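# Fold the towel in half on the table

## Task

Fold the towel once across its length so one end lies over the other with the edges roughly matching and no extra creases. It must rest flat and entirely on the table, away from the basket, with no lumps or raised parts. Then open the grippers and pull the arms away; the fold only counts if it stays in place without the robot holding it.

## Robot and tools

ROBOT. Two 6-joint arms, left_arm and right_arm, each ending in a two-finger parallel gripper. Base positions in the scene frame: left_arm (-0.039, +0.236, 0), right_arm (+0.005, -0.297, 0), each yawed slightly (quat_wxyz about (+0.995, 0, 0, -0.104) and (+0.995, 0, 0, -0.098)). Joint ranges in rad, base to hand: waist -2.618 to 3.054, shoulder 0.000 to 3.142, elbow 0.000 to 3.142, wrist pitch -1.571 to 1.571, wrist yaw -1.571 to 1.571, wrist roll -2.094 to 2.094. Elbows stop just before full extension.

FRAMES. Scene frame: origin on the table surface midway between the bases, +x reaches out across the table, +z is up, left_arm sits on the +y side. The arm names do not mean image left or right. Each gripper has its own axes: the fingers extend along its +z and close along its y. end_effector_position is the point between the finger pads, roughly 1 cm short of the tips.

execute_actions(actions). actions is a list of actions; each action is a list of up to 15 rows; each row is one control step of 1/30 s. If fewer than 15 rows are given, the final row repeats to fill 15 steps. A row is always 14 numbers in [-1, 1], both arms in one list: left_arm dx, dy, dz, rx, ry, rz, opening, then right_arm dx, dy, dz, rx, ry, rz, opening. dx to rz are an offset, not a pose: they are measured in that gripper's own axes from its measured pose at the start of the action (for a call's first action, the last pose reported in this scene). Every row refers back to that same start, not to the previous row. Scale: 1.0 equals 0.6 m of translation or 180 degrees of rotation; rx, ry, rz form a single rotation vector. opening is absolute, not an offset: +1 is fully open (0.094 m), -1 closed. An empty list only returns state and images. Per step, the command is clamped to within 70 mm and 16 degrees of the current measured pose, so large offsets take several actions; after an action the arm only reaches its last clamped pose, so send the remainder next time. If both position and orientation cannot be met, position wins.

move(target, speed, blocking). target is one row of the same 14-number layout: offsets in each gripper's axes from the pose in the latest result that shows one, plus absolute openings (sent at the start). Paths are straight, finish together, and last 0.5 to 10 s; anything longer is cut off at 10 s. speed is m/s, 0.002 to 0.5, default 0.25; rotation is capped at twice that in rad/s. Moves ignore obstacles and the other arm, and grippers can lag, drift or overshoot speed near full reach. Faster contact hits harder; aiming further past contact presses harder. With blocking=false the result arrives after 0.5 s while motion continues; call wait or stop before any other motion command. The result adds a move: line giving the ending (done, off_target, moving, held, fault) and active limits (limits=paced means the sent pose was clipped; limits=held means some steps were blocked and a sudden fast catch-up may follow), plus each gripper's distance from its target.

wait(seconds): 0 to 10; lets the scene run with the last commands held; returns early when a running move finishes. stop(): brakes a running move; needs stopping room; fingers keep moving. zoom_image(camera, region): camera is cam_high, cam_left_wrist or cam_right_wrist; region is [x0, y0, x1, y1] in pixels from the top-left, at most 504 by 504. read_manual(section): only "licences"; no motion. finished_scene(scene): pass the current scene number; irreversible; only call it once the towel is folded, released and stable.

RESULTS. The state line lists each gripper's position (m) and quat_wxyz in the scene frame; at long reach it can be somewhat off. Hand target lines show where the controller is now steering each gripper. grip_measured is the finger opening on the command scale; the last Joint positions value is the opening in metres (each reading may be off by about 1 mm). Action calls also list positions at some steps; HELD marks steps where an arm was partly held back. A pose unreachable line means the clearance check altered or blocked that arm's command. Joint torques include free-air load, friction and fixed offsets. FAULT lines mean an arm stopped. MOTOR HOT appears at 75 °C; at 90 °C the arm halts for 10 s; at 100 °C it goes limp and drops.

HOLDING POSITION. Arms tend to finish a centimetre or more low and can sag further under zero offsets. To keep an arm still, send the correction back to its desired pose in the first call of a reply and zeros afterwards, raising the aim if it still sits low.

GRIPPING. To grasp, command an opening below grip_measured: about 0.03 lower holds firmly, less holds gently. Cloth thinner than about 2 mm is squeezed with less force. Pads can spike hard on first contact.

CAMERAS. cam_high is a fixed pinhole camera at 504x504; cam_left_wrist and cam_right_wrist are fisheye cameras at 616x616 on each hand. Calibrations (K, distortion, T_world_to_cam) are given and may be off by a few degrees and millimetres.

AVOID. Arms colliding or pressing on each other; knocking anything off the table; dropping the towel, slamming into the table or pushing very hard; leaving the towel touching the basket. Expect occasional tugs on held cloth or nudges to loose items. Finish by opening both grippers and lifting clear.

Each tool is called by a JSON object that holds its "fn" and its "kwargs".

## Session

{"fn": "execute_actions", "kwargs": {"actions": []}}

Scene clock: 0.00 s.
left_arm: end_effector_position=(+0.1282, -0.1816, +0.0581) grip_measured=+1.000 end_effector_quat_wxyz=(+0.296, +0.310, +0.897, -0.107) | right_arm: end_effector_position=(+0.2518, -0.3707, +0.0439) grip_measured=+1.000 end_effector_quat_wxyz=(+0.229, +0.167, +0.958, -0.037)
Joint positions: left_arm=[-1.129  1.868  1.18  -0.35  -0.373 -0.568  0.094] | right_arm=[-0.079  1.146  0.526 -0.483  0.026  0.064  0.094]
Joint velocities: left_arm=[-0.017  0.002 -0.002 -0.022  0.007 -0.081  0.   ] | right_arm=[ 0.012  0.002 -0.007  0.007 -0.081 -0.066  0.   ]
Joint torques (N m, as the arm reports them, + toward a larger angle): no reading
Hand target (left_arm): +0.128, -0.179, +0.057; +0.294, +0.311, +0.898, -0.100
Hand target (right_arm): +0.258, -0.373, +0.051; +0.243, +0.167, +0.955, -0.039

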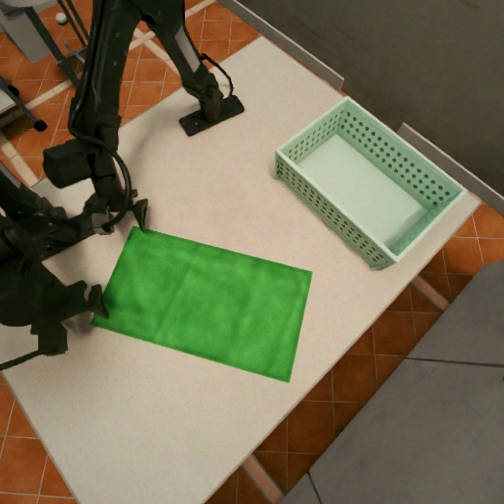

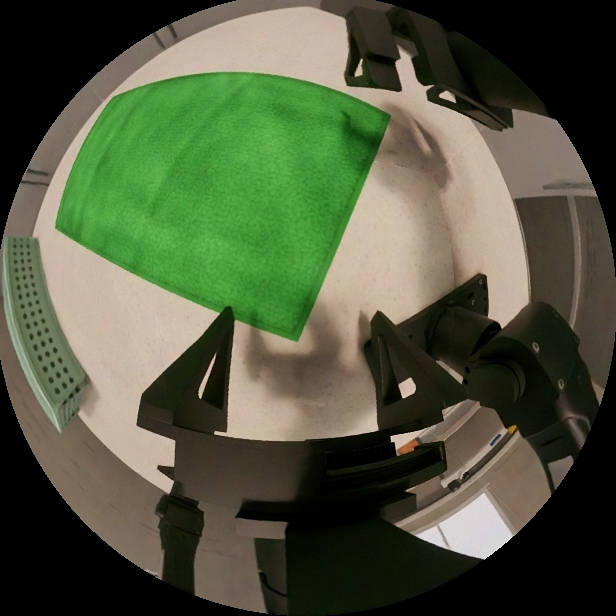

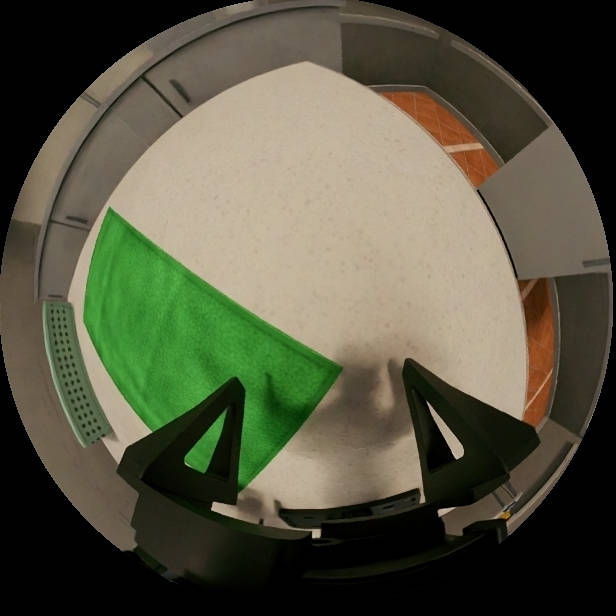

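{"fn": "move", "kwargs": {"target": [0.0425,0.005,0.026,0.066,0.001,0.089,0.2,0.052,0.007,0,0.038,0,0.074,0.2]}}

Scene clock: 10.80 s.
left_arm: end_effector_position=(+0.1189, -0.1795, +0.0307) grip_measured=+0.203 end_effector_quat_wxyz=(+0.275, +0.461, +0.829, -0.158) | right_arm: end_effector_position=(+0.2322, -0.3588, +0.0301) grip_measured=+0.202 end_effector_quat_wxyz=(+0.223, +0.289, +0.929, -0.064)
Joint positions: left_arm=[-1.058  1.84   0.997 -0.097 -0.142 -0.204  0.057] | right_arm=[ 0.081  1.103  0.451 -0.495  0.204  0.445  0.056]
Joint velocities: left_arm=[-0.012 -0.002 -0.002 -0.007 -0.037 -0.051 -0.   ] | right_arm=[ 0.002  0.022 -0.017 -0.051 -0.081  0.022  0.001]
Joint torques (N m, as the arm reports them, + toward a larger angle): left_arm=[  0.83 -10.78   5.55   1.37  -0.01   0.06] | right_arm=[ 0.61 -4.55  5.87  1.06  0.25  0.06]
Hand target (left_arm): +0.121, -0.173, +0.030; +0.273, +0.461, +0.830, -0.156
Hand target (right_arm): +0.227, -0.359, +0.029; +0.222, +0.290, +0.928, -0.070
Off the commanded pose (left_arm): 0.007 m, 0 deg.
Off the commanded pose (right_arm): 0.005 m, 0 deg.
move: done
camera_calibration (this result's frames):
cam_left_wrist: T_world_to_cam=[[-0.825992, -0.556089, 0.0922025, -0.00415007], [-0.52784, 0.820451, 0.219646, 0.21898], [-0.19779, 0.132757, -0.971213, 0.192569], [0, 0, 0, 1]] pos_world=[0.150247, -0.207535, 0.13931]
cam_right_wrist: T_world_to_cam=[[-0.669808, -0.731417, -0.128004, -0.0978799], [-0.740866, 0.669847, 0.0492169, 0.451243], [0.0497454, 0.1278, -0.990552, 0.153896], [0, 0, 0, 1]] pos_world=[0.261094, -0.393523, 0.117704]

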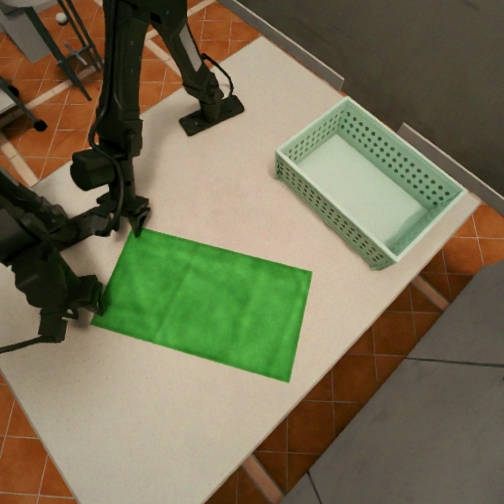

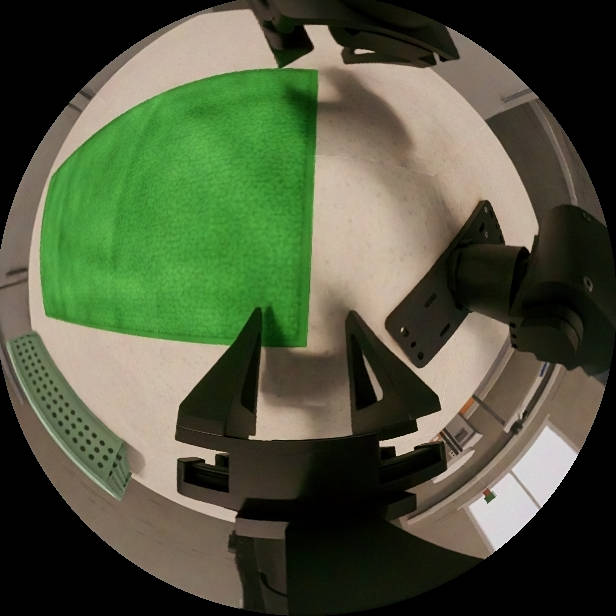

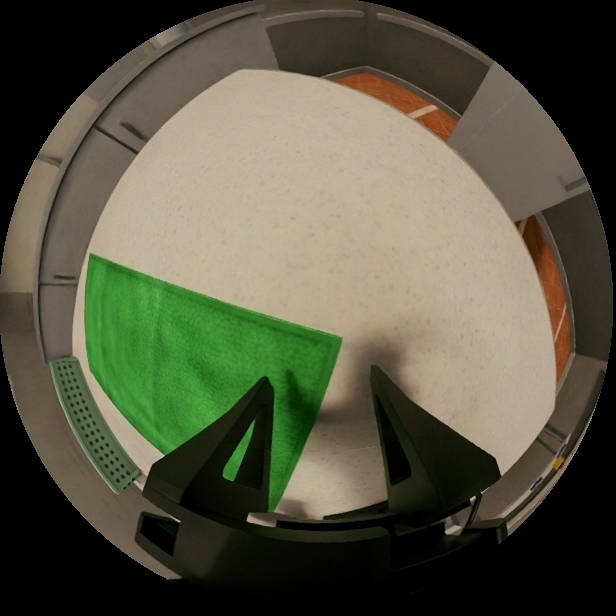

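{"fn": "move", "kwargs": {"target": [0.035,0.014,0.024,0,0,0,0.2,0.02,0.005,0.035,0,0,0,0.2], "speed": 0.05}}

Scene clock: 13.20 s.
left_arm: end_effector_position=(+0.1181, -0.1797, +0.0221) grip_measured=+0.203 end_effector_quat_wxyz=(+0.288, +0.461, +0.822, -0.172) | right_arm: end_effector_position=(+0.2328, -0.3568, +0.0101) grip_measured=+0.202 end_effector_quat_wxyz=(+0.220, +0.290, +0.929, -0.062)
Joint positions: left_arm=[-1.058  1.849  0.936  0.014 -0.137 -0.197  0.057] | right_arm=[ 0.091  1.165  0.396 -0.385  0.205  0.457  0.056]
Joint velocities: left_arm=[-0.012 -0.012 -0.007  0.007 -0.022  0.007 -0.001] | right_arm=[-0.012  0.012 -0.002 -0.007  0.022 -0.066 -0.001]
Joint torques (N m, as the arm reports them, + toward a larger angle): left_arm=[ 1.24 -8.09  5.22  1.45 -0.01  0.06] | right_arm=[ 0.65 -2.06  5.53  1.47  0.19  0.08]
Hand target (left_arm): +0.121, -0.168, +0.007; +0.274, +0.461, +0.829, -0.158
Hand target (right_arm): +0.233, -0.356, +0.006; +0.223, +0.289, +0.929, -0.064
Off the commanded pose (left_arm): 0.020 m, 2 deg.
Off the commanded pose (right_arm): 0.004 m, 0 deg.
move: off_target (left_arm)
camera_calibration (this result's frames):
cam_left_wrist: T_world_to_cam=[[-0.832089, -0.545107, 0.102408, -0.00164875], [-0.523173, 0.832691, 0.181426, 0.223126], [-0.184171, 0.0973854, -0.978058, 0.176255], [0, 0, 0, 1]] pos_world=[0.147823, -0.203859, 0.132075]
cam_right_wrist: T_world_to_cam=[[-0.671333, -0.729892, -0.128723, -0.0976836], [-0.739702, 0.670708, 0.0547043, 0.451207], [0.0464075, 0.131942, -0.990171, 0.136022], [0, 0, 0, 1]] pos_world=[0.261868, -0.391874, 0.0974283]

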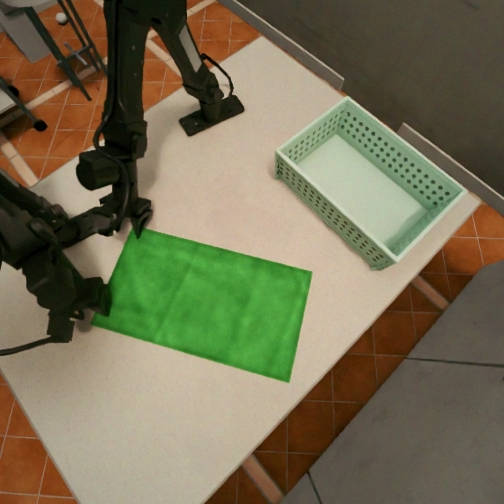

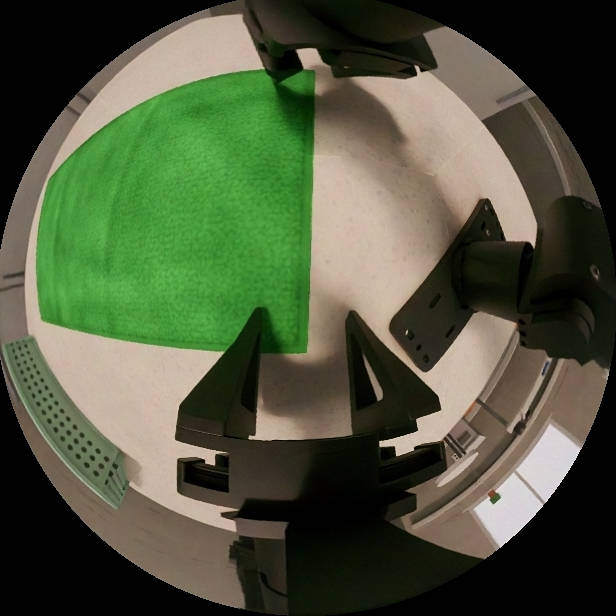

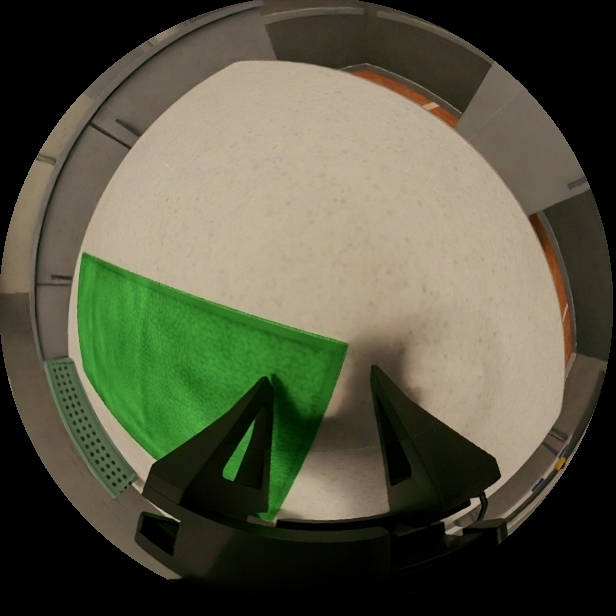

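{"fn": "execute_actions", "kwargs": {"actions": [[[0.018,0.01,0.018,0,0,0,0.2,0.012,0,0.024,0,0,0,0.2]],[[0.018,0.015,0.018,0,0,0,-0.2,0.009,0,0.018,0,0,0,-0.2]],[[0.018,0.015,0.018,0,0,0,-0.6,0.009,0,0.018,0,0,0,-0.6]]]}}

{"fn": "execute_actions", "kwargs": {"actions": [[[0.018,0.01,0.018,0,0,0,-1,0.009,0,0.018,0,0,0,-1]],[[-0.03,0,-0.04,0,0,0,-1,-0.022,0,-0.045,0,0,0,-1]],[[-0.02,0,-0.03,0,0,0,-1,-0.015,0,-0.03,0,0,0,-1]]]}}

Scene clock: 15.80 s.
left_arm: end_effector_position=(+0.1320, -0.1975, +0.0236) grip_measured=-0.597 end_effector_quat_wxyz=(+0.329, +0.451, +0.803, -0.210) | right_arm: end_effector_position=(+0.2607, -0.3601, +0.0051) grip_measured=-0.598 end_effector_quat_wxyz=(+0.263, +0.292, +0.918, -0.055)
Joint positions: left_arm=[-1.033  1.895  0.905  0.214 -0.115 -0.17   0.019] | right_arm=[ 0.091  1.264  0.381 -0.182  0.208  0.458  0.019]
Joint velocities: left_arm=[ 0.012 -0.007 -0.007  0.066  0.037  0.051  0.   ] | right_arm=[-0.022  0.012  0.007  0.022  0.022  0.022 -0.   ]
Joint torques (N m, as the arm reports them, + toward a larger angle): left_arm=[ 0.73 -8.4   5.01  1.57  0.02  0.06] | right_arm=[-0.04 -2.4   4.19  1.41  0.12  0.01]
Hand target (left_arm): +0.133, -0.187, +0.008; +0.315, +0.455, +0.809, -0.198
Hand target (right_arm): +0.251, -0.359, -0.006; +0.247, +0.292, +0.922, -0.058
Off the commanded pose (left_arm): 0.019 m, 2 deg.
Off the commanded pose (right_arm): 0.015 m, 2 deg.
Step readings (end_effector_position; steps 1 to 15: 1st action; 16 to 30: 2nd action; 31 to 45: 3rd action):
0: left_arm (+0.1182, -0.1798, +0.0222) | right_arm (+0.2331, -0.3568, +0.0103)
1: left_arm (+0.1183, -0.1805, +0.0224) | right_arm (+0.2334, -0.3568, +0.0093)
2: left_arm (+0.1186, -0.1817, +0.0225) | right_arm (+0.2341, -0.3569, +0.0075)
4: left_arm (+0.1188, -0.1828, +0.0211) | right_arm (+0.2357, -0.3573, +0.0054)
8: left_arm (+0.1196, -0.1853, +0.0222) | right_arm (+0.2394, -0.3577, +0.0053)
15: left_arm (+0.1198, -0.1866, +0.0228) | right_arm (+0.2407, -0.3579, +0.0054)
16: left_arm (+0.1202, -0.1872, +0.0229) | right_arm (+0.2416, -0.3579, +0.0054)
17: left_arm (+0.1211, -0.1884, +0.0232) | right_arm (+0.2435, -0.3581, +0.0051)
19: left_arm (+0.1232, -0.1889, +0.0219) | right_arm (+0.2468, -0.3586, +0.0052)
23: left_arm (+0.1257, -0.1903, +0.0222) | right_arm (+0.2494, -0.3589, +0.0053)
30: left_arm (+0.1258, -0.1920, +0.0237) | right_arm (+0.2503, -0.3590, +0.0053)
31: left_arm (+0.1261, -0.1928, +0.0239) | right_arm (+0.2512, -0.3591, +0.0053)
32: left_arm (+0.1271, -0.1941, +0.0240) | right_arm (+0.2532, -0.3592, +0.0049)
34: left_arm (+0.1296, -0.1951, +0.0229) | right_arm (+0.2568, -0.3597, +0.0049)
38: left_arm (+0.1317, -0.1957, +0.0218) | right_arm (+0.2597, -0.3600, +0.0051)
45: end_effector_position above
camera_calibration (this result's frames):
cam_left_wrist: T_world_to_cam=[[-0.841653, -0.524098, 0.130162, 0.00474947], [-0.520083, 0.85157, 0.0658963, 0.251012], [-0.145378, -0.0122332, -0.989301, 0.155497], [0, 0, 0, 1]] pos_world=[0.15715, -0.209363, 0.136674]
cam_right_wrist: T_world_to_cam=[[-0.658582, -0.730907, -0.179009, -0.0854153], [-0.740537, 0.671764, -0.0183925, 0.475352], [0.133695, 0.12045, -0.983676, 0.103302], [0, 0, 0, 1]] pos_world=[0.281952, -0.394198, 0.0950684]

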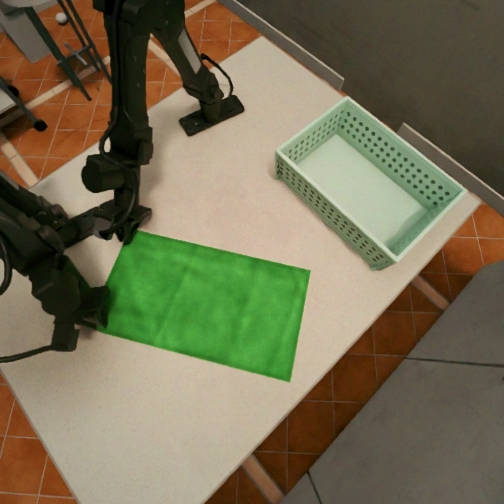

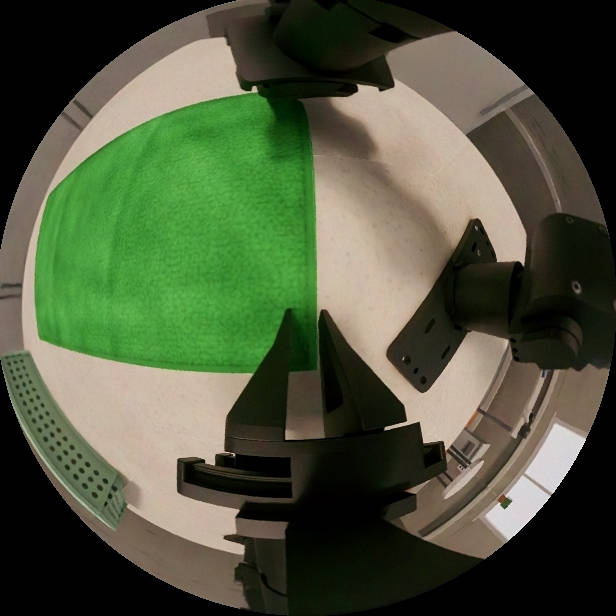

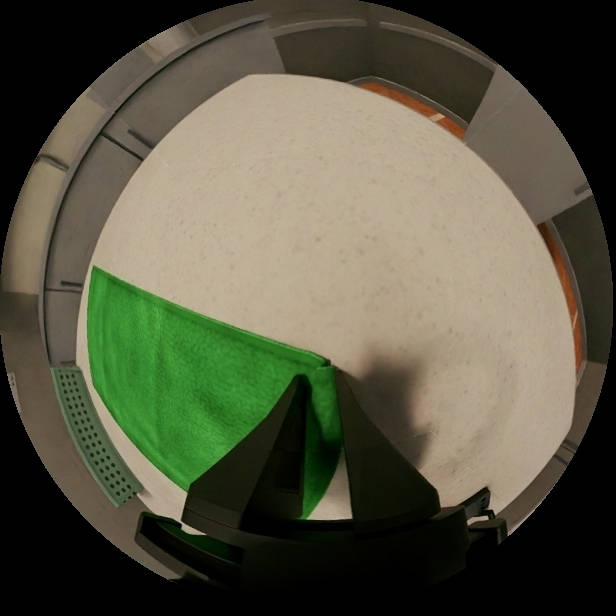

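Scene clock: 17.30 s.
left_arm: end_effector_position=(+0.1314, -0.1982, +0.0755) grip_measured=-0.980 end_effector_quat_wxyz=(+0.356, +0.442, +0.788, -0.236) | right_arm: end_effector_position=(+0.2433, -0.3579, +0.0196) grip_measured=-0.947 end_effector_quat_wxyz=(+0.244, +0.291, +0.923, -0.058)
Joint positions: left_arm=[-1.033  1.756  0.905  0.158 -0.111 -0.166  0.001] | right_arm=[ 0.091  1.15   0.408 -0.362  0.205  0.458  0.002]
Joint velocities: left_arm=[ 0.012 -0.002 -0.017 -0.022 -0.066  0.081 -0.   ] | right_arm=[ 0.007 -0.007 -0.017 -0.022 -0.051 -0.037 -0.   ]
Joint torques (N m, as the arm reports them, + toward a larger angle): left_arm=[ 0.08 -9.44  8.81  1.39 -0.04  0.  ] | right_arm=[-0.13 -5.08 10.9   1.08  0.13 -0.01]
Hand target (left_arm): +0.131, -0.196, +0.076; +0.350, +0.445, +0.792, -0.231
Hand target (right_arm): +0.258, -0.360, +0.040; +0.270, +0.292, +0.916, -0.053
Off the commanded pose (left_arm): 0.002 m, 1 deg.
Off the commanded pose (right_arm): 0.026 m, 3 deg.
Step readings (end_effector_position; steps 1 to 15: 1st action; 16 to 30: 2nd action; 31 to 45: 3rd action):
0: left_arm (+0.1320, -0.1975, +0.0236) | right_arm (+0.2607, -0.3601, +0.0051)
1: left_arm (+0.1322, -0.1985, +0.0238) | right_arm (+0.2617, -0.3601, +0.0051)
2: left_arm (+0.1327, -0.2003, +0.0240) | right_arm (+0.2645, -0.3601, +0.0051)
4: left_arm (+0.1332, -0.2024, +0.0228) | right_arm (+0.2693, -0.3609, +0.0062)
8: left_arm (+0.1337, -0.2043, +0.0219) | right_arm (+0.2727, -0.3613, +0.0068)
15: left_arm (+0.1341, -0.2059, +0.0237) | right_arm (+0.2739, -0.3615, +0.0071)
16: left_arm (+0.1338, -0.2052, +0.0253) | right_arm (+0.2733, -0.3615, +0.0089)
17: left_arm (+0.1330, -0.2027, +0.0278) | right_arm (+0.2713, -0.3613, +0.0122)
19: left_arm (+0.1329, -0.2024, +0.0405) | right_arm (+0.2700, -0.3609, +0.0204)
23: left_arm (+0.1337, -0.2047, +0.0582) | right_arm (+0.2679, -0.3607, +0.0255)
30: left_arm (+0.1327, -0.2018, +0.0548) | right_arm (+0.2599, -0.3599, +0.0208)
31: left_arm (+0.1324, -0.2011, +0.0556) | right_arm (+0.2584, -0.3596, +0.0207)
32: left_arm (+0.1318, -0.1993, +0.0572) | right_arm (+0.2559, -0.3593, +0.0212)
34: left_arm (+0.1316, -0.1986, +0.0657) | right_arm (+0.2524, -0.3588, +0.0226)
38: left_arm (+0.1320, -0.1998, +0.0776) | right_arm (+0.2475, -0.3583, +0.0217)
45: end_effector_position above
camera_calibration (this result's frames):
cam_left_wrist: T_world_to_cam=[[-0.848158, -0.508558, 0.148313, -0.000253882], [-0.516143, 0.856367, -0.0152275, 0.254396], [-0.119266, -0.089466, -0.988823, 0.187986], [0, 0, 0, 1]] pos_world=[0.15351, -0.201167, 0.189796]
cam_right_wrist: T_world_to_cam=[[-0.664405, -0.730578, -0.157548, -0.0915341], [-0.741325, 0.670982, 0.0148256, 0.460514], [0.0948807, 0.126645, -0.9874, 0.131277], [0, 0, 0, 1]] pos_world=[0.26812, -0.392495, 0.108375]

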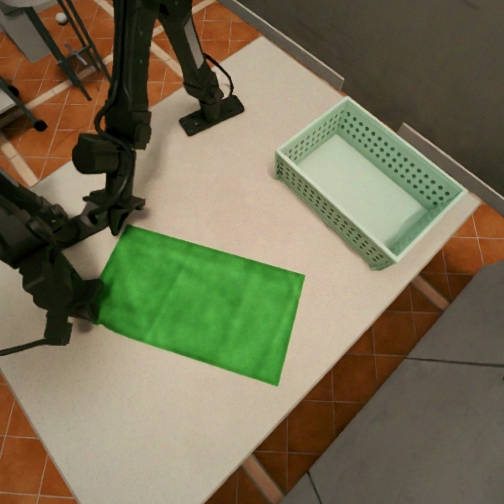

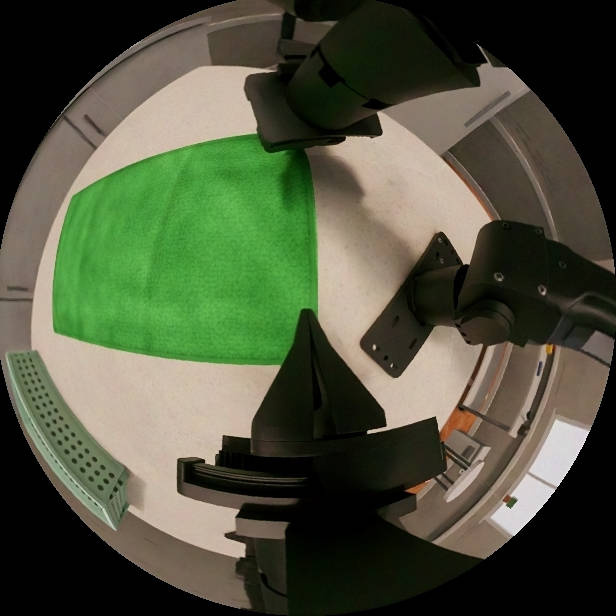

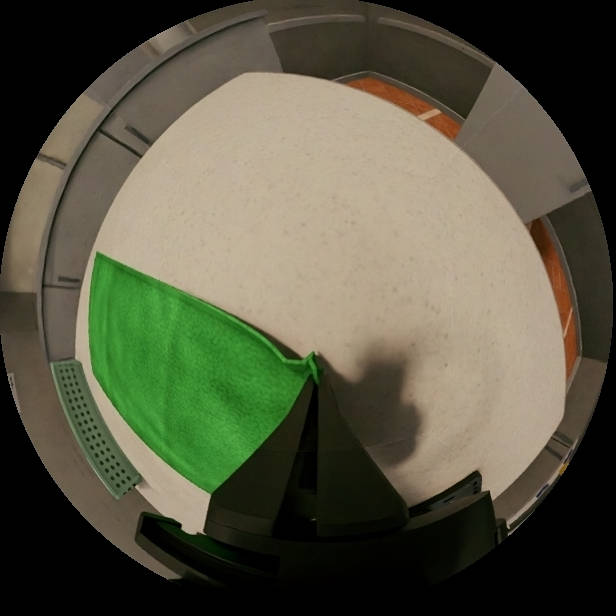

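{"fn": "move", "kwargs": {"target": [0.077,-0.009,0,-0.02,0.1,0.024,0.2,-0.025,0,-0.01,0,-0.01,0,-1], "speed": 0.15}}

Scene clock: 20.80 s.
left_arm: end_effector_position=(+0.1133, -0.1746, +0.0430) grip_measured=+0.197 end_effector_quat_wxyz=(+0.256, +0.486, +0.824, -0.136) | right_arm: end_effector_position=(+0.2422, -0.3590, +0.0191) grip_measured=-0.947 end_effector_quat_wxyz=(+0.242, +0.288, +0.925, -0.060)
Joint positions: left_arm=[-1.066  1.814  1.056 -0.239 -0.139 -0.166  0.056] | right_arm=[ 0.086  1.15   0.408 -0.366  0.205  0.445  0.002]
Joint velocities: left_arm=[-0.007 -0.002 -0.002  0.007  0.007 -0.066 -0.   ] | right_arm=[ 0.007 -0.007  0.022  0.037 -0.007  0.051  0.   ]
Joint torques (N m, as the arm reports them, + toward a larger angle): left_arm=[-0.85 -8.16 10.09  1.07 -0.15 -0.02] | right_arm=[-0.79 -3.92  9.42  1.18  0.18 -0.06]
Hand target (left_arm): +0.110, -0.176, +0.041; +0.251, +0.492, +0.824, -0.127
Hand target (right_arm): +0.251, -0.364, +0.032; +0.259, +0.290, +0.919, -0.062
Off the commanded pose (left_arm): 0.004 m, 1 deg.
Off the commanded pose (right_arm): 0.017 m, 2 deg.
move: off_target (right_arm)
camera_calibration (this result's frames):
cam_left_wrist: T_world_to_cam=[[-0.847914, -0.527006, 0.0575073, 0.00187325], [-0.494481, 0.825332, 0.27261, 0.204099], [-0.19113, 0.202714, -0.960404, 0.213727], [0, 0, 0, 1]] pos_world=[0.143361, -0.210787, 0.149517]
cam_right_wrist: T_world_to_cam=[[-0.66131, -0.735079, -0.149428, -0.0957515], [-0.745013, 0.666839, 0.0167655, 0.459822], [0.0873202, 0.122413, -0.98863, 0.131459], [0, 0, 0, 1]] pos_world=[0.267773, -0.393105, 0.107947]

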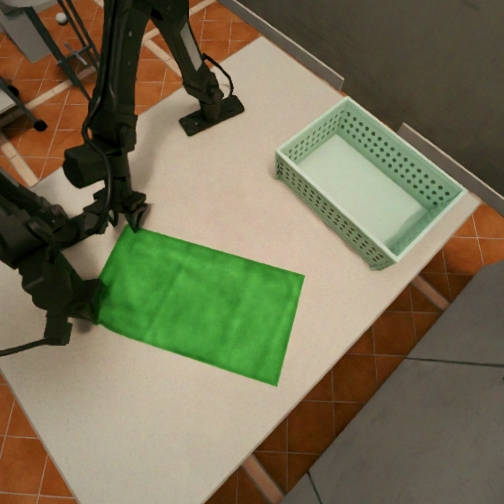

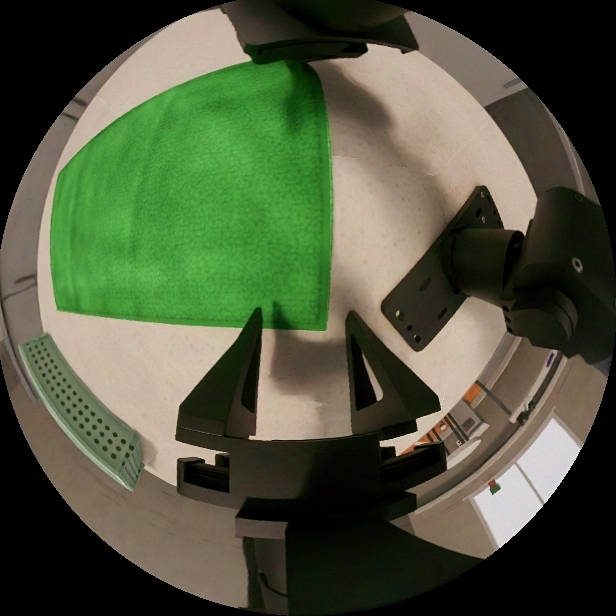

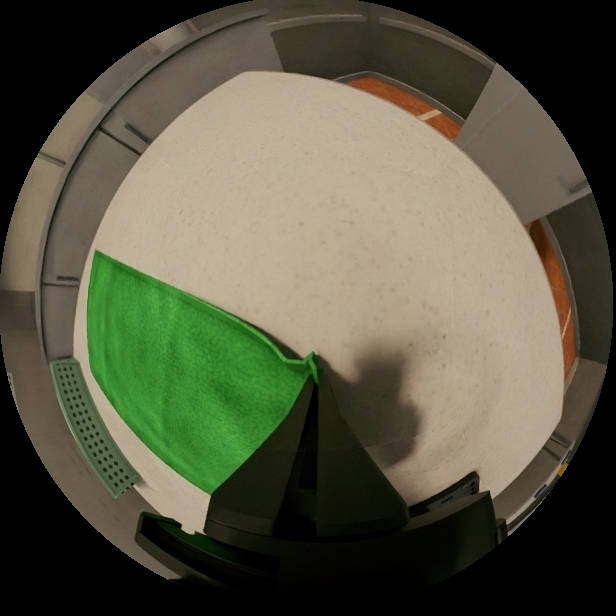

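{"fn": "move", "kwargs": {"target": [0.047,-0.008,0.041,-0.008,0.01,0.008,0.2,-0.02,0.005,-0.01,0,-0.01,0,-1], "speed": 0.05}}

{"fn": "execute_actions", "kwargs": {"actions": [[[0.032,0,0.015,0,0.012,0,-0.2,-0.02,0.005,-0.01,0,-0.01,0,-1]],[[0.032,0,0.015,0,0.012,0,-0.65,-0.02,0.005,-0.01,0,-0.01,0,-1]]]}}

Scene clock: 22.93 s.
left_arm: end_effector_position=(+0.1109, -0.1755, +0.0214) grip_measured=+0.197 end_effector_quat_wxyz=(+0.261, +0.490, +0.822, -0.129) | right_arm: end_effector_position=(+0.2422, -0.3590, +0.0191) grip_measured=-0.947 end_effector_quat_wxyz=(+0.242, +0.288, +0.925, -0.060)
Joint positions: left_arm=[-1.081  1.862  1.018 -0.155 -0.161 -0.167  0.056] | right_arm=[ 0.086  1.15   0.408 -0.366  0.205  0.445  0.002]
Joint velocities: left_arm=[ 0.007  0.002 -0.002 -0.11  -0.022 -0.037 -0.   ] | right_arm=[-0.012  0.002  0.007  0.037  0.022  0.007 -0.   ]
Joint torques (N m, as the arm reports them, + toward a larger angle): left_arm=[-0.84 -8.23  5.35  1.31 -0.17 -0.02] | right_arm=[ 0.45 -3.83  8.99  1.16  0.27  0.01]
Hand target (left_arm): +0.105, -0.168, +0.007; +0.251, +0.496, +0.823, -0.115
Hand target (right_arm): +0.250, -0.361, +0.030; +0.256, +0.287, +0.921, -0.065
Off the commanded pose (left_arm): 0.017 m, 2 deg.
Off the commanded pose (right_arm): 0.014 m, 2 deg.
move: off_target (left_arm, right_arm)
camera_calibration (this result's frames):
cam_left_wrist: T_world_to_cam=[[-0.850075, -0.525208, 0.0391042, 0.00150441], [-0.496954, 0.824494, 0.270642, 0.209756], [-0.174385, 0.210633, -0.961885, 0.192254], [0, 0, 0, 1]] pos_world=[0.139044, -0.212647, 0.128099]
cam_right_wrist: T_world_to_cam=[[-0.661179, -0.735141, -0.149702, -0.0957449], [-0.745127, 0.666706, 0.0169638, 0.459765], [0.0873364, 0.122763, -0.988586, 0.131558], [0, 0, 0, 1]] pos_world=[0.267789, -0.393065, 0.107924]

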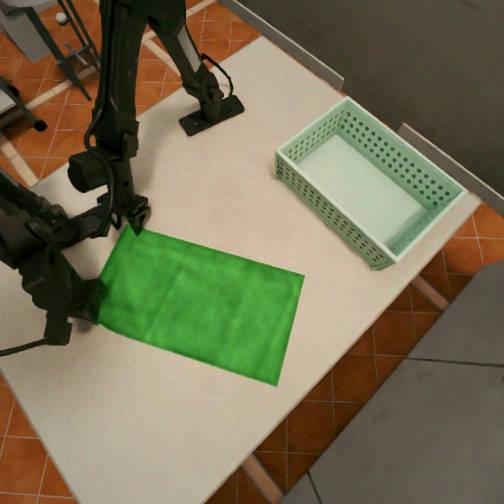

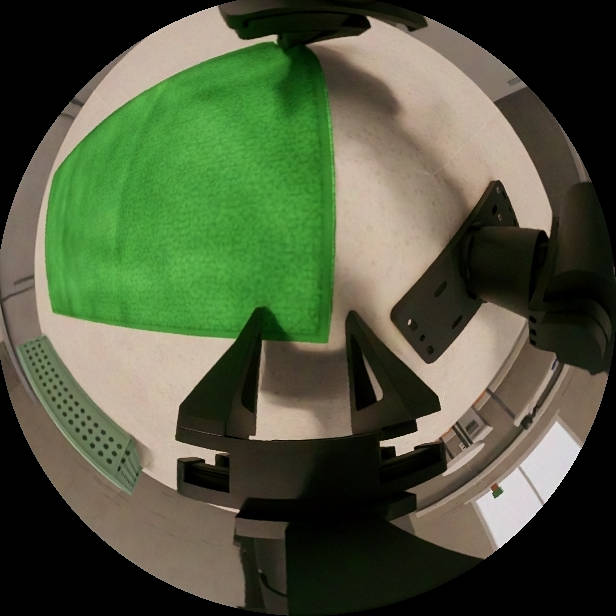

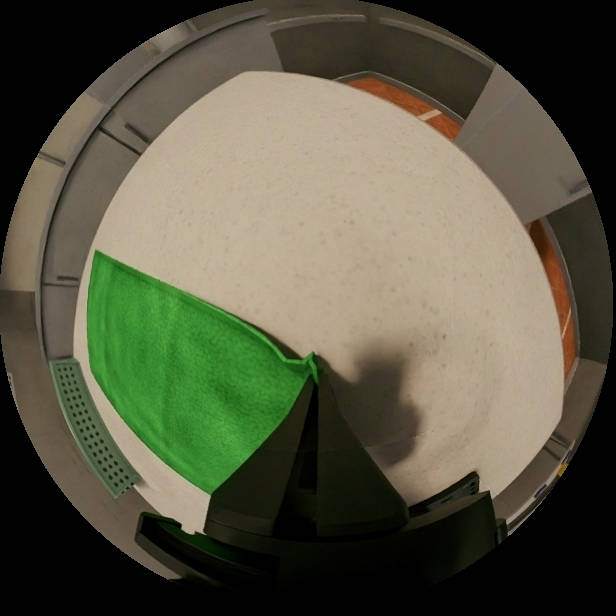

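Scene clock: 23.93 s.
left_arm: end_effector_position=(+0.1111, -0.1764, +0.0198) grip_measured=-0.647 end_effector_quat_wxyz=(+0.267, +0.486, +0.821, -0.136) | right_arm: end_effector_position=(+0.2422, -0.3590, +0.0191) grip_measured=-0.947 end_effector_quat_wxyz=(+0.242, +0.288, +0.925, -0.060)
Joint positions: left_arm=[-1.081  1.862  0.998 -0.117 -0.161 -0.17   0.017] | right_arm=[ 0.086  1.15   0.408 -0.366  0.205  0.445  0.002]
Joint velocities: left_arm=[ 0.007  0.012 -0.007 -0.051  0.022  0.007  0.001] | right_arm=[-0.012  0.017  0.022  0.066  0.007 -0.007 -0.001]
Joint torques (N m, as the arm reports them, + toward a larger angle): left_arm=[-0.11 -8.08  5.03  1.25 -0.03 -0.05] | right_arm=[ 0.46 -3.83  9.    1.17  0.27  0.01]
Hand target (left_arm): +0.106, -0.165, +0.002; +0.247, +0.491, +0.827, -0.122
Hand target (right_arm): +0.250, -0.361, +0.030; +0.256, +0.287, +0.921, -0.064
Off the commanded pose (left_arm): 0.022 m, 3 deg.
Off the commanded pose (right_arm): 0.014 m, 2 deg.
Step readings (end_effector_position; steps 1 to 15: 1st action; 16 to 30: 2nd action):
0: left_arm (+0.1109, -0.1755, +0.0214) | right_arm (+0.2422, -0.3590, +0.0191)
1: left_arm (+0.1109, -0.1756, +0.0212) | right_arm (+0.2422, -0.3590, +0.0191)
2: left_arm (+0.1109, -0.1756, +0.0209) | right_arm (+0.2422, -0.3590, +0.0191)
4: left_arm (+0.1106, -0.1744, +0.0195) | right_arm (+0.2422, -0.3590, +0.0191)
8: left_arm (+0.1107, -0.1750, +0.0198) | right_arm (+0.2422, -0.3590, +0.0191)
15: left_arm (+0.1108, -0.1751, +0.0199) | right_arm (+0.2422, -0.3590, +0.0191)
16: left_arm (+0.1108, -0.1751, +0.0197) | right_arm (+0.2422, -0.3590, +0.0191)
17: left_arm (+0.1108, -0.1752, +0.0195) | right_arm (+0.2422, -0.3590, +0.0191)
19: left_arm (+0.1109, -0.1755, +0.0194) | right_arm (+0.2422, -0.3590, +0.0191)
23: left_arm (+0.1111, -0.1763, +0.0198) | right_arm (+0.2422, -0.3590, +0.0191)
30: end_effector_position above
camera_calibration (this result's frames):
cam_left_wrist: T_world_to_cam=[[-0.848732, -0.526822, 0.0459644, 0.000759106], [-0.500202, 0.827965, 0.25352, 0.212336], [-0.171617, 0.192179, -0.966238, 0.187444], [0, 0, 0, 1]] pos_world=[0.139024, -0.21143, 0.127249]
cam_right_wrist: T_world_to_cam=[[-0.66131, -0.735079, -0.149428, -0.0957515], [-0.745013, 0.666839, 0.0167655, 0.459822], [0.0873202, 0.122413, -0.98863, 0.131459], [0, 0, 0, 1]] pos_world=[0.267773, -0.393105, 0.107947]

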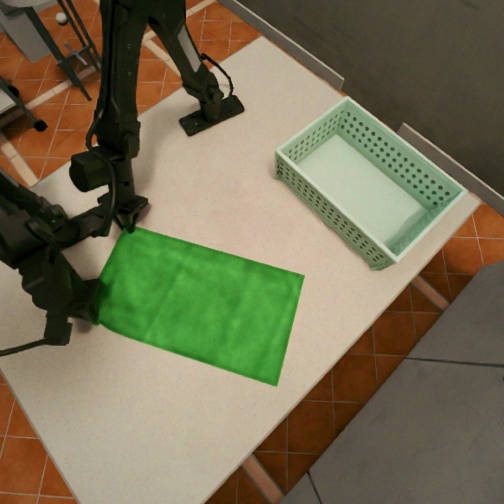

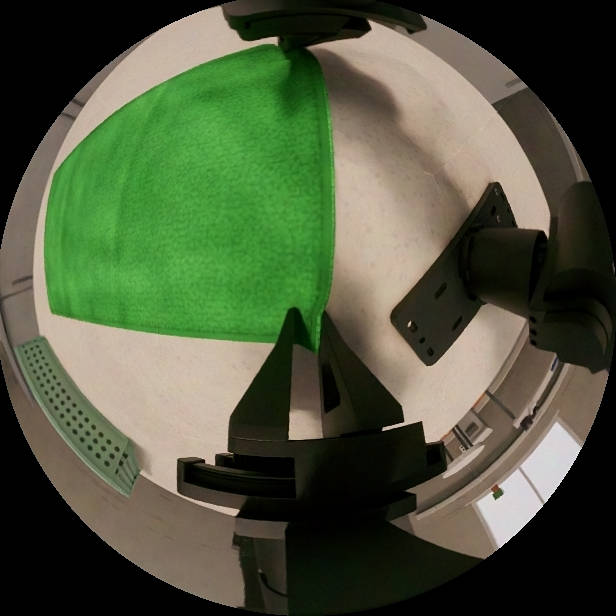

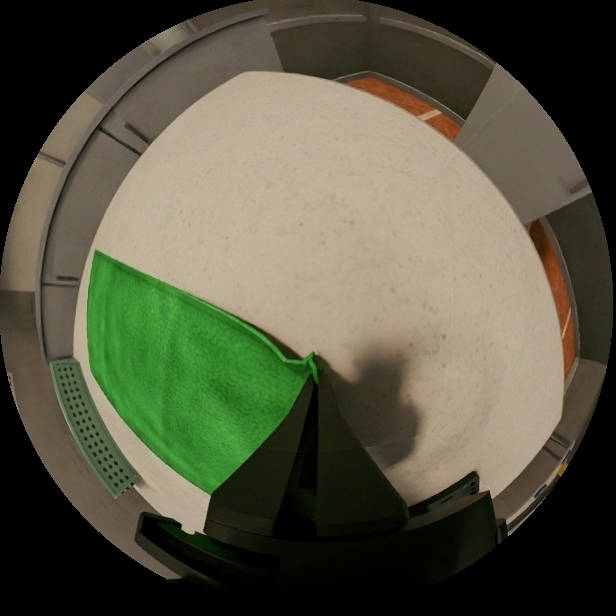

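{"fn": "execute_actions", "kwargs": {"actions": [[[0.032,0,0.012,0,0.012,0,-1,-0.02,0.005,-0.01,0,-0.01,0,-1]]]}}

{"fn": "move", "kwargs": {"target": [-0.118,0.074,-0.178,0,0,0,-1,-0.144,0.079,-0.175,0,0,0,-1], "speed": 0.12}}

Scene clock: 25.67 s.
left_arm: end_effector_position=(+0.1117, -0.1779, +0.0201) grip_measured=-0.965 end_effector_quat_wxyz=(+0.272, +0.484, +0.820, -0.141) | right_arm: end_effector_position=(+0.2421, -0.3596, +0.0192) grip_measured=-0.947 end_effector_quat_wxyz=(+0.242, +0.288, +0.924, -0.062)
Joint positions: left_arm=[-1.081  1.862  0.99  -0.095 -0.161 -0.173  0.002] | right_arm=[ 0.086  1.15   0.408 -0.366  0.208  0.445  0.002]
Joint velocities: left_arm=[-0.012 -0.012 -0.002  0.037 -0.022  0.007  0.   ] | right_arm=[-0.017 -0.002  0.017 -0.007  0.066 -0.007  0.   ]
Joint torques (N m, as the arm reports them, + toward a larger angle): left_arm=[-0.14 -8.46  4.9   1.26 -0.03 -0.06] | right_arm=[ 0.44 -3.84  8.99  1.17  0.25  0.01]
Hand target (left_arm): +0.106, -0.166, +0.003; +0.252, +0.489, +0.826, -0.127
Hand target (right_arm): +0.250, -0.361, +0.030; +0.256, +0.287, +0.921, -0.065
Off the commanded pose (left_arm): 0.022 m, 3 deg.
Off the commanded pose (right_arm): 0.014 m, 2 deg.
Step readings (end_effector_position):
0: left_arm (+0.1111, -0.1764, +0.0198) | right_arm (+0.2422, -0.3590, +0.0191)
1: left_arm (+0.1112, -0.1765, +0.0198) | right_arm (+0.2422, -0.3590, +0.0191)
2: left_arm (+0.1113, -0.1769, +0.0198) | right_arm (+0.2422, -0.3591, +0.0192)
4: left_arm (+0.1115, -0.1774, +0.0199) | right_arm (+0.2421, -0.3594, +0.0192)
8: left_arm (+0.1116, -0.1778, +0.0200) | right_arm (+0.2421, -0.3595, +0.0192)
15: end_effector_position above
camera_calibration (this result's frames):
cam_left_wrist: T_world_to_cam=[[-0.847606, -0.528178, 0.0509178, -0.0000886932], [-0.502883, 0.830205, 0.240558, 0.214744], [-0.16933, 0.178293, -0.969298, 0.185423], [0, 0, 0, 1]] pos_world=[0.139313, -0.211388, 0.128076]
cam_right_wrist: T_world_to_cam=[[-0.662355, -0.73458, -0.147235, -0.0958026], [-0.744099, 0.667897, 0.0151775, 0.460279], [0.0871884, 0.11961, -0.988985, 0.130662], [0, 0, 0, 1]] pos_world=[0.267646, -0.393422, 0.108132]

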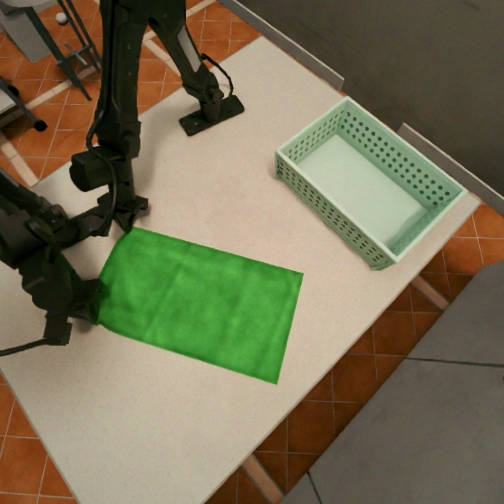

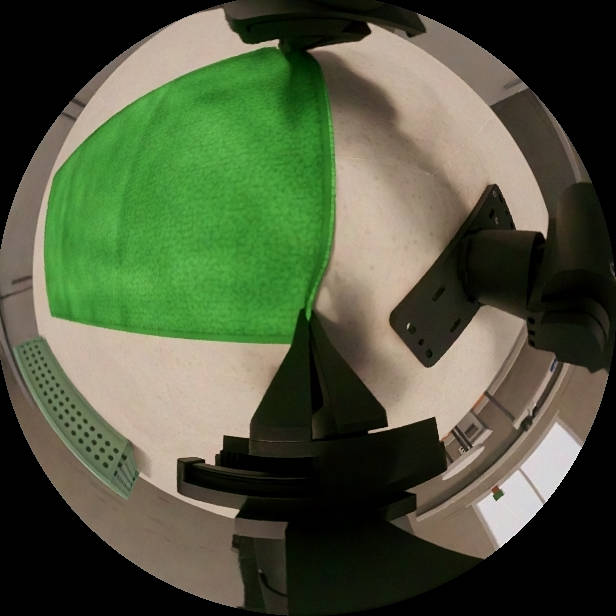

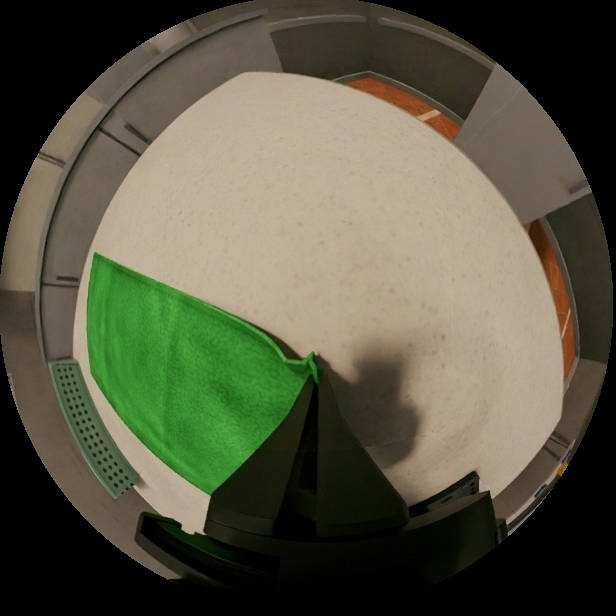

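Scene clock: 27.53 s.
left_arm: end_effector_position=(+0.1411, -0.1559, +0.1423) grip_measured=-0.965 end_effector_quat_wxyz=(+0.274, +0.484, +0.819, -0.141) | right_arm: end_effector_position=(+0.2809, -0.3360, +0.1414) grip_measured=-0.947 end_effector_quat_wxyz=(+0.229, +0.287, +0.928, -0.060)
Joint positions: left_arm=[-0.976  1.637  1.244 -0.558 -0.102 -0.083  0.002] | right_arm=[ 0.213  1.207  0.963 -0.916  0.252  0.564  0.002]
Joint velocities: left_arm=[-0.002  0.017 -0.007 -0.051  0.037 -0.037 -0.   ] | right_arm=[-0.007 -0.002  0.012 -0.022 -0.066 -0.066 -0.001]
Joint torques (N m, as the arm reports them, + toward a larger angle): left_arm=[ 0.79 -9.18 10.75  1.08  0.02  0.05] | right_arm=[ 0.66 -3.5  10.55  1.04  0.32  0.05]
Hand target (left_arm): +0.144, -0.153, +0.149; +0.273, +0.483, +0.820, -0.141
Hand target (right_arm): +0.287, -0.336, +0.154; +0.242, +0.288, +0.924, -0.063
Off the commanded pose (left_arm): 0.008 m, 0 deg.
Off the commanded pose (right_arm): 0.014 m, 2 deg.
move: off_target (right_arm)
camera_calibration (this result's frames):
cam_left_wrist: T_world_to_cam=[[-0.848847, -0.526372, 0.0489048, 0.031035], [-0.502269, 0.831899, 0.235944, 0.182749], [-0.164878, 0.175717, -0.970535, 0.304094], [0, 0, 0, 1]] pos_world=[0.168271, -0.189127, 0.250498]
cam_right_wrist: T_world_to_cam=[[-0.663301, -0.735447, -0.138379, -0.036107], [-0.745805, 0.664887, 0.0412254, 0.467377], [0.0616874, 0.130549, -0.989521, 0.256215], [0, 0, 0, 1]] pos_world=[0.308817, -0.370756, 0.229266]

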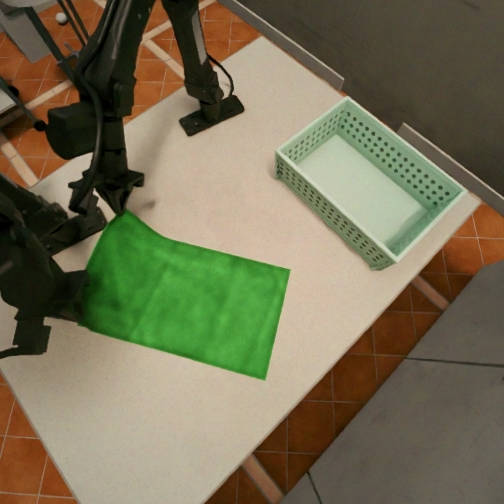

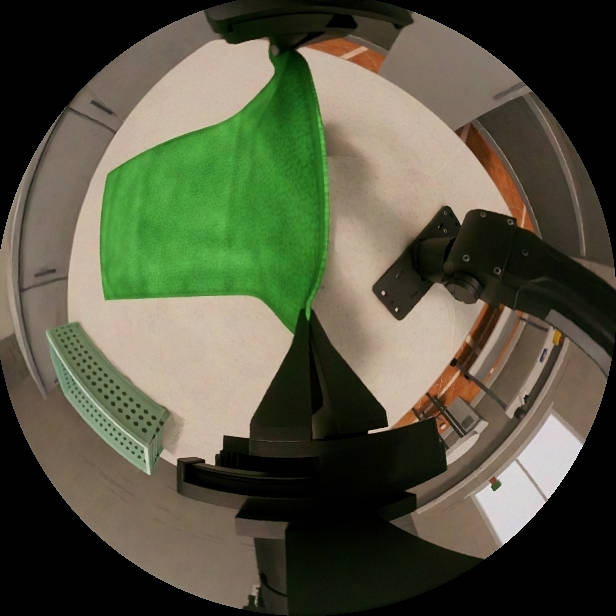

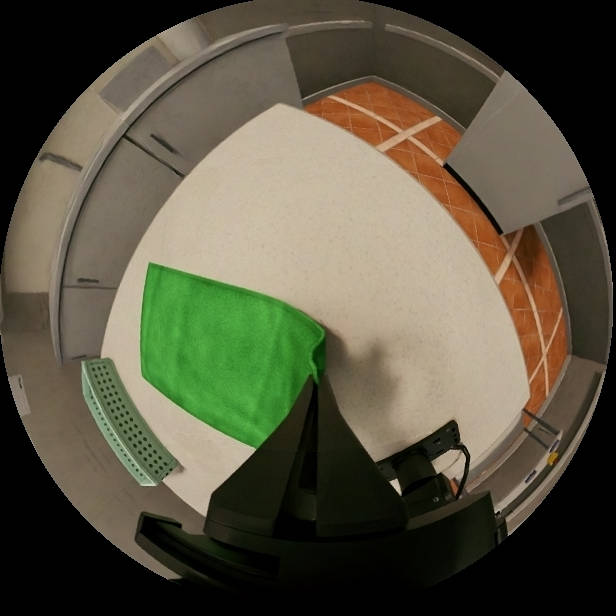

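{"fn": "move", "kwargs": {"target": [-0.098,0.04,-0.135,0,0,0,-1,-0.075,0.012,-0.13,-0.04,-0.02,-0.05,-1], "speed": 0.12}}

Scene clock: 29.83 s.
left_arm: end_effector_position=(+0.1558, -0.1480, +0.2406) grip_measured=-0.965 end_effector_quat_wxyz=(+0.279, +0.484, +0.817, -0.143) | right_arm: end_effector_position=(+0.2854, -0.3305, +0.2140) grip_measured=-0.947 end_effector_quat_wxyz=(+0.249, +0.195, +0.948, -0.029)
Joint positions: left_arm=[-0.926  1.637  1.63  -0.928 -0.074 -0.039  0.002] | right_arm=[ 0.161  1.193  1.225 -1.115  0.137  0.337  0.002]
Joint velocities: left_arm=[-0.012 -0.007 -0.012 -0.051 -0.066 -0.095  0.   ] | right_arm=[ 0.007  0.002  0.007 -0.051  0.022 -0.022 -0.001]
Joint torques (N m, as the arm reports them, + toward a larger angle): left_arm=[ 0.82 -7.94 10.73  1.15  0.04  0.05] | right_arm=[-0.78 -4.92 10.38  1.19  0.06 -0.06]
Hand target (left_arm): +0.158, -0.145, +0.243; +0.275, +0.484, +0.819, -0.141
Hand target (right_arm): +0.287, -0.333, +0.231; +0.269, +0.196, +0.942, -0.027
Off the commanded pose (left_arm): 0.005 m, 1 deg.
Off the commanded pose (right_arm): 0.018 m, 3 deg.
move: off_target (right_arm)
camera_calibration (this result's frames):
cam_left_wrist: T_world_to_cam=[[-0.850303, -0.524117, 0.0478049, 0.0436464], [-0.502123, 0.83511, 0.22464, 0.16347], [-0.15766, 0.167008, -0.973269, 0.398823], [0, 0, 0, 1]] pos_world=[0.182073, -0.180246, 0.349354]
cam_right_wrist: T_world_to_cam=[[-0.499859, -0.850601, -0.163152, -0.0983269], [-0.863425, 0.504202, 0.0166478, 0.449813], [0.0681009, 0.149191, -0.986461, 0.330662], [0, 0, 0, 1]] pos_world=[0.316712, -0.359765, 0.302654]

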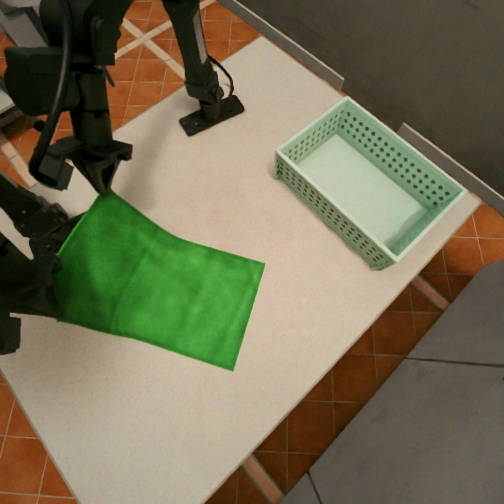

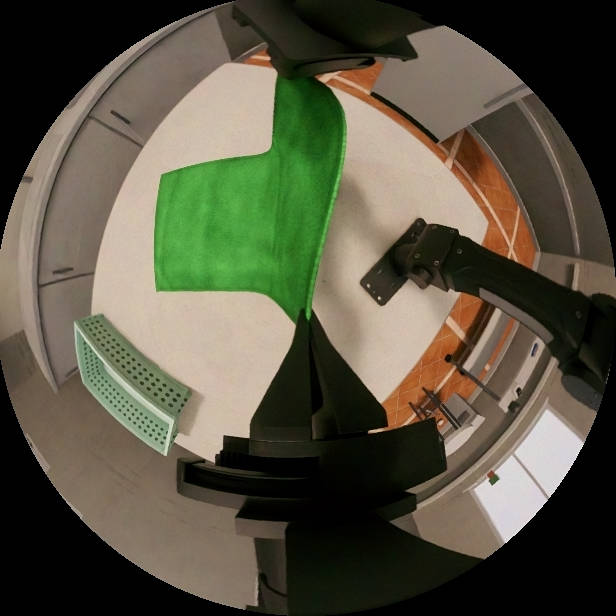

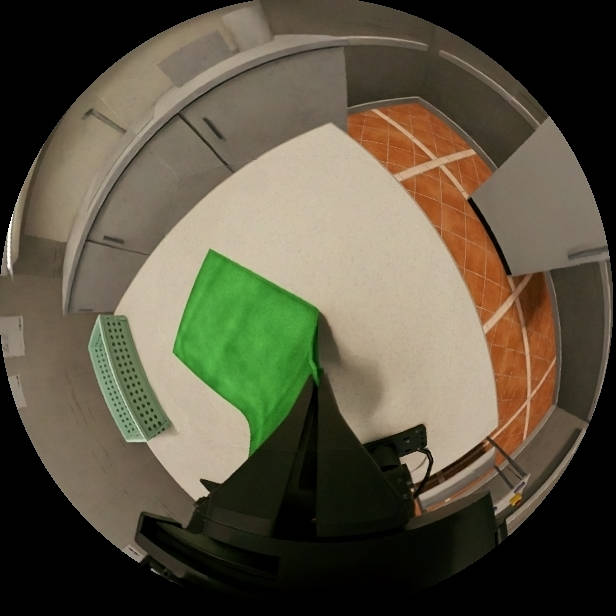

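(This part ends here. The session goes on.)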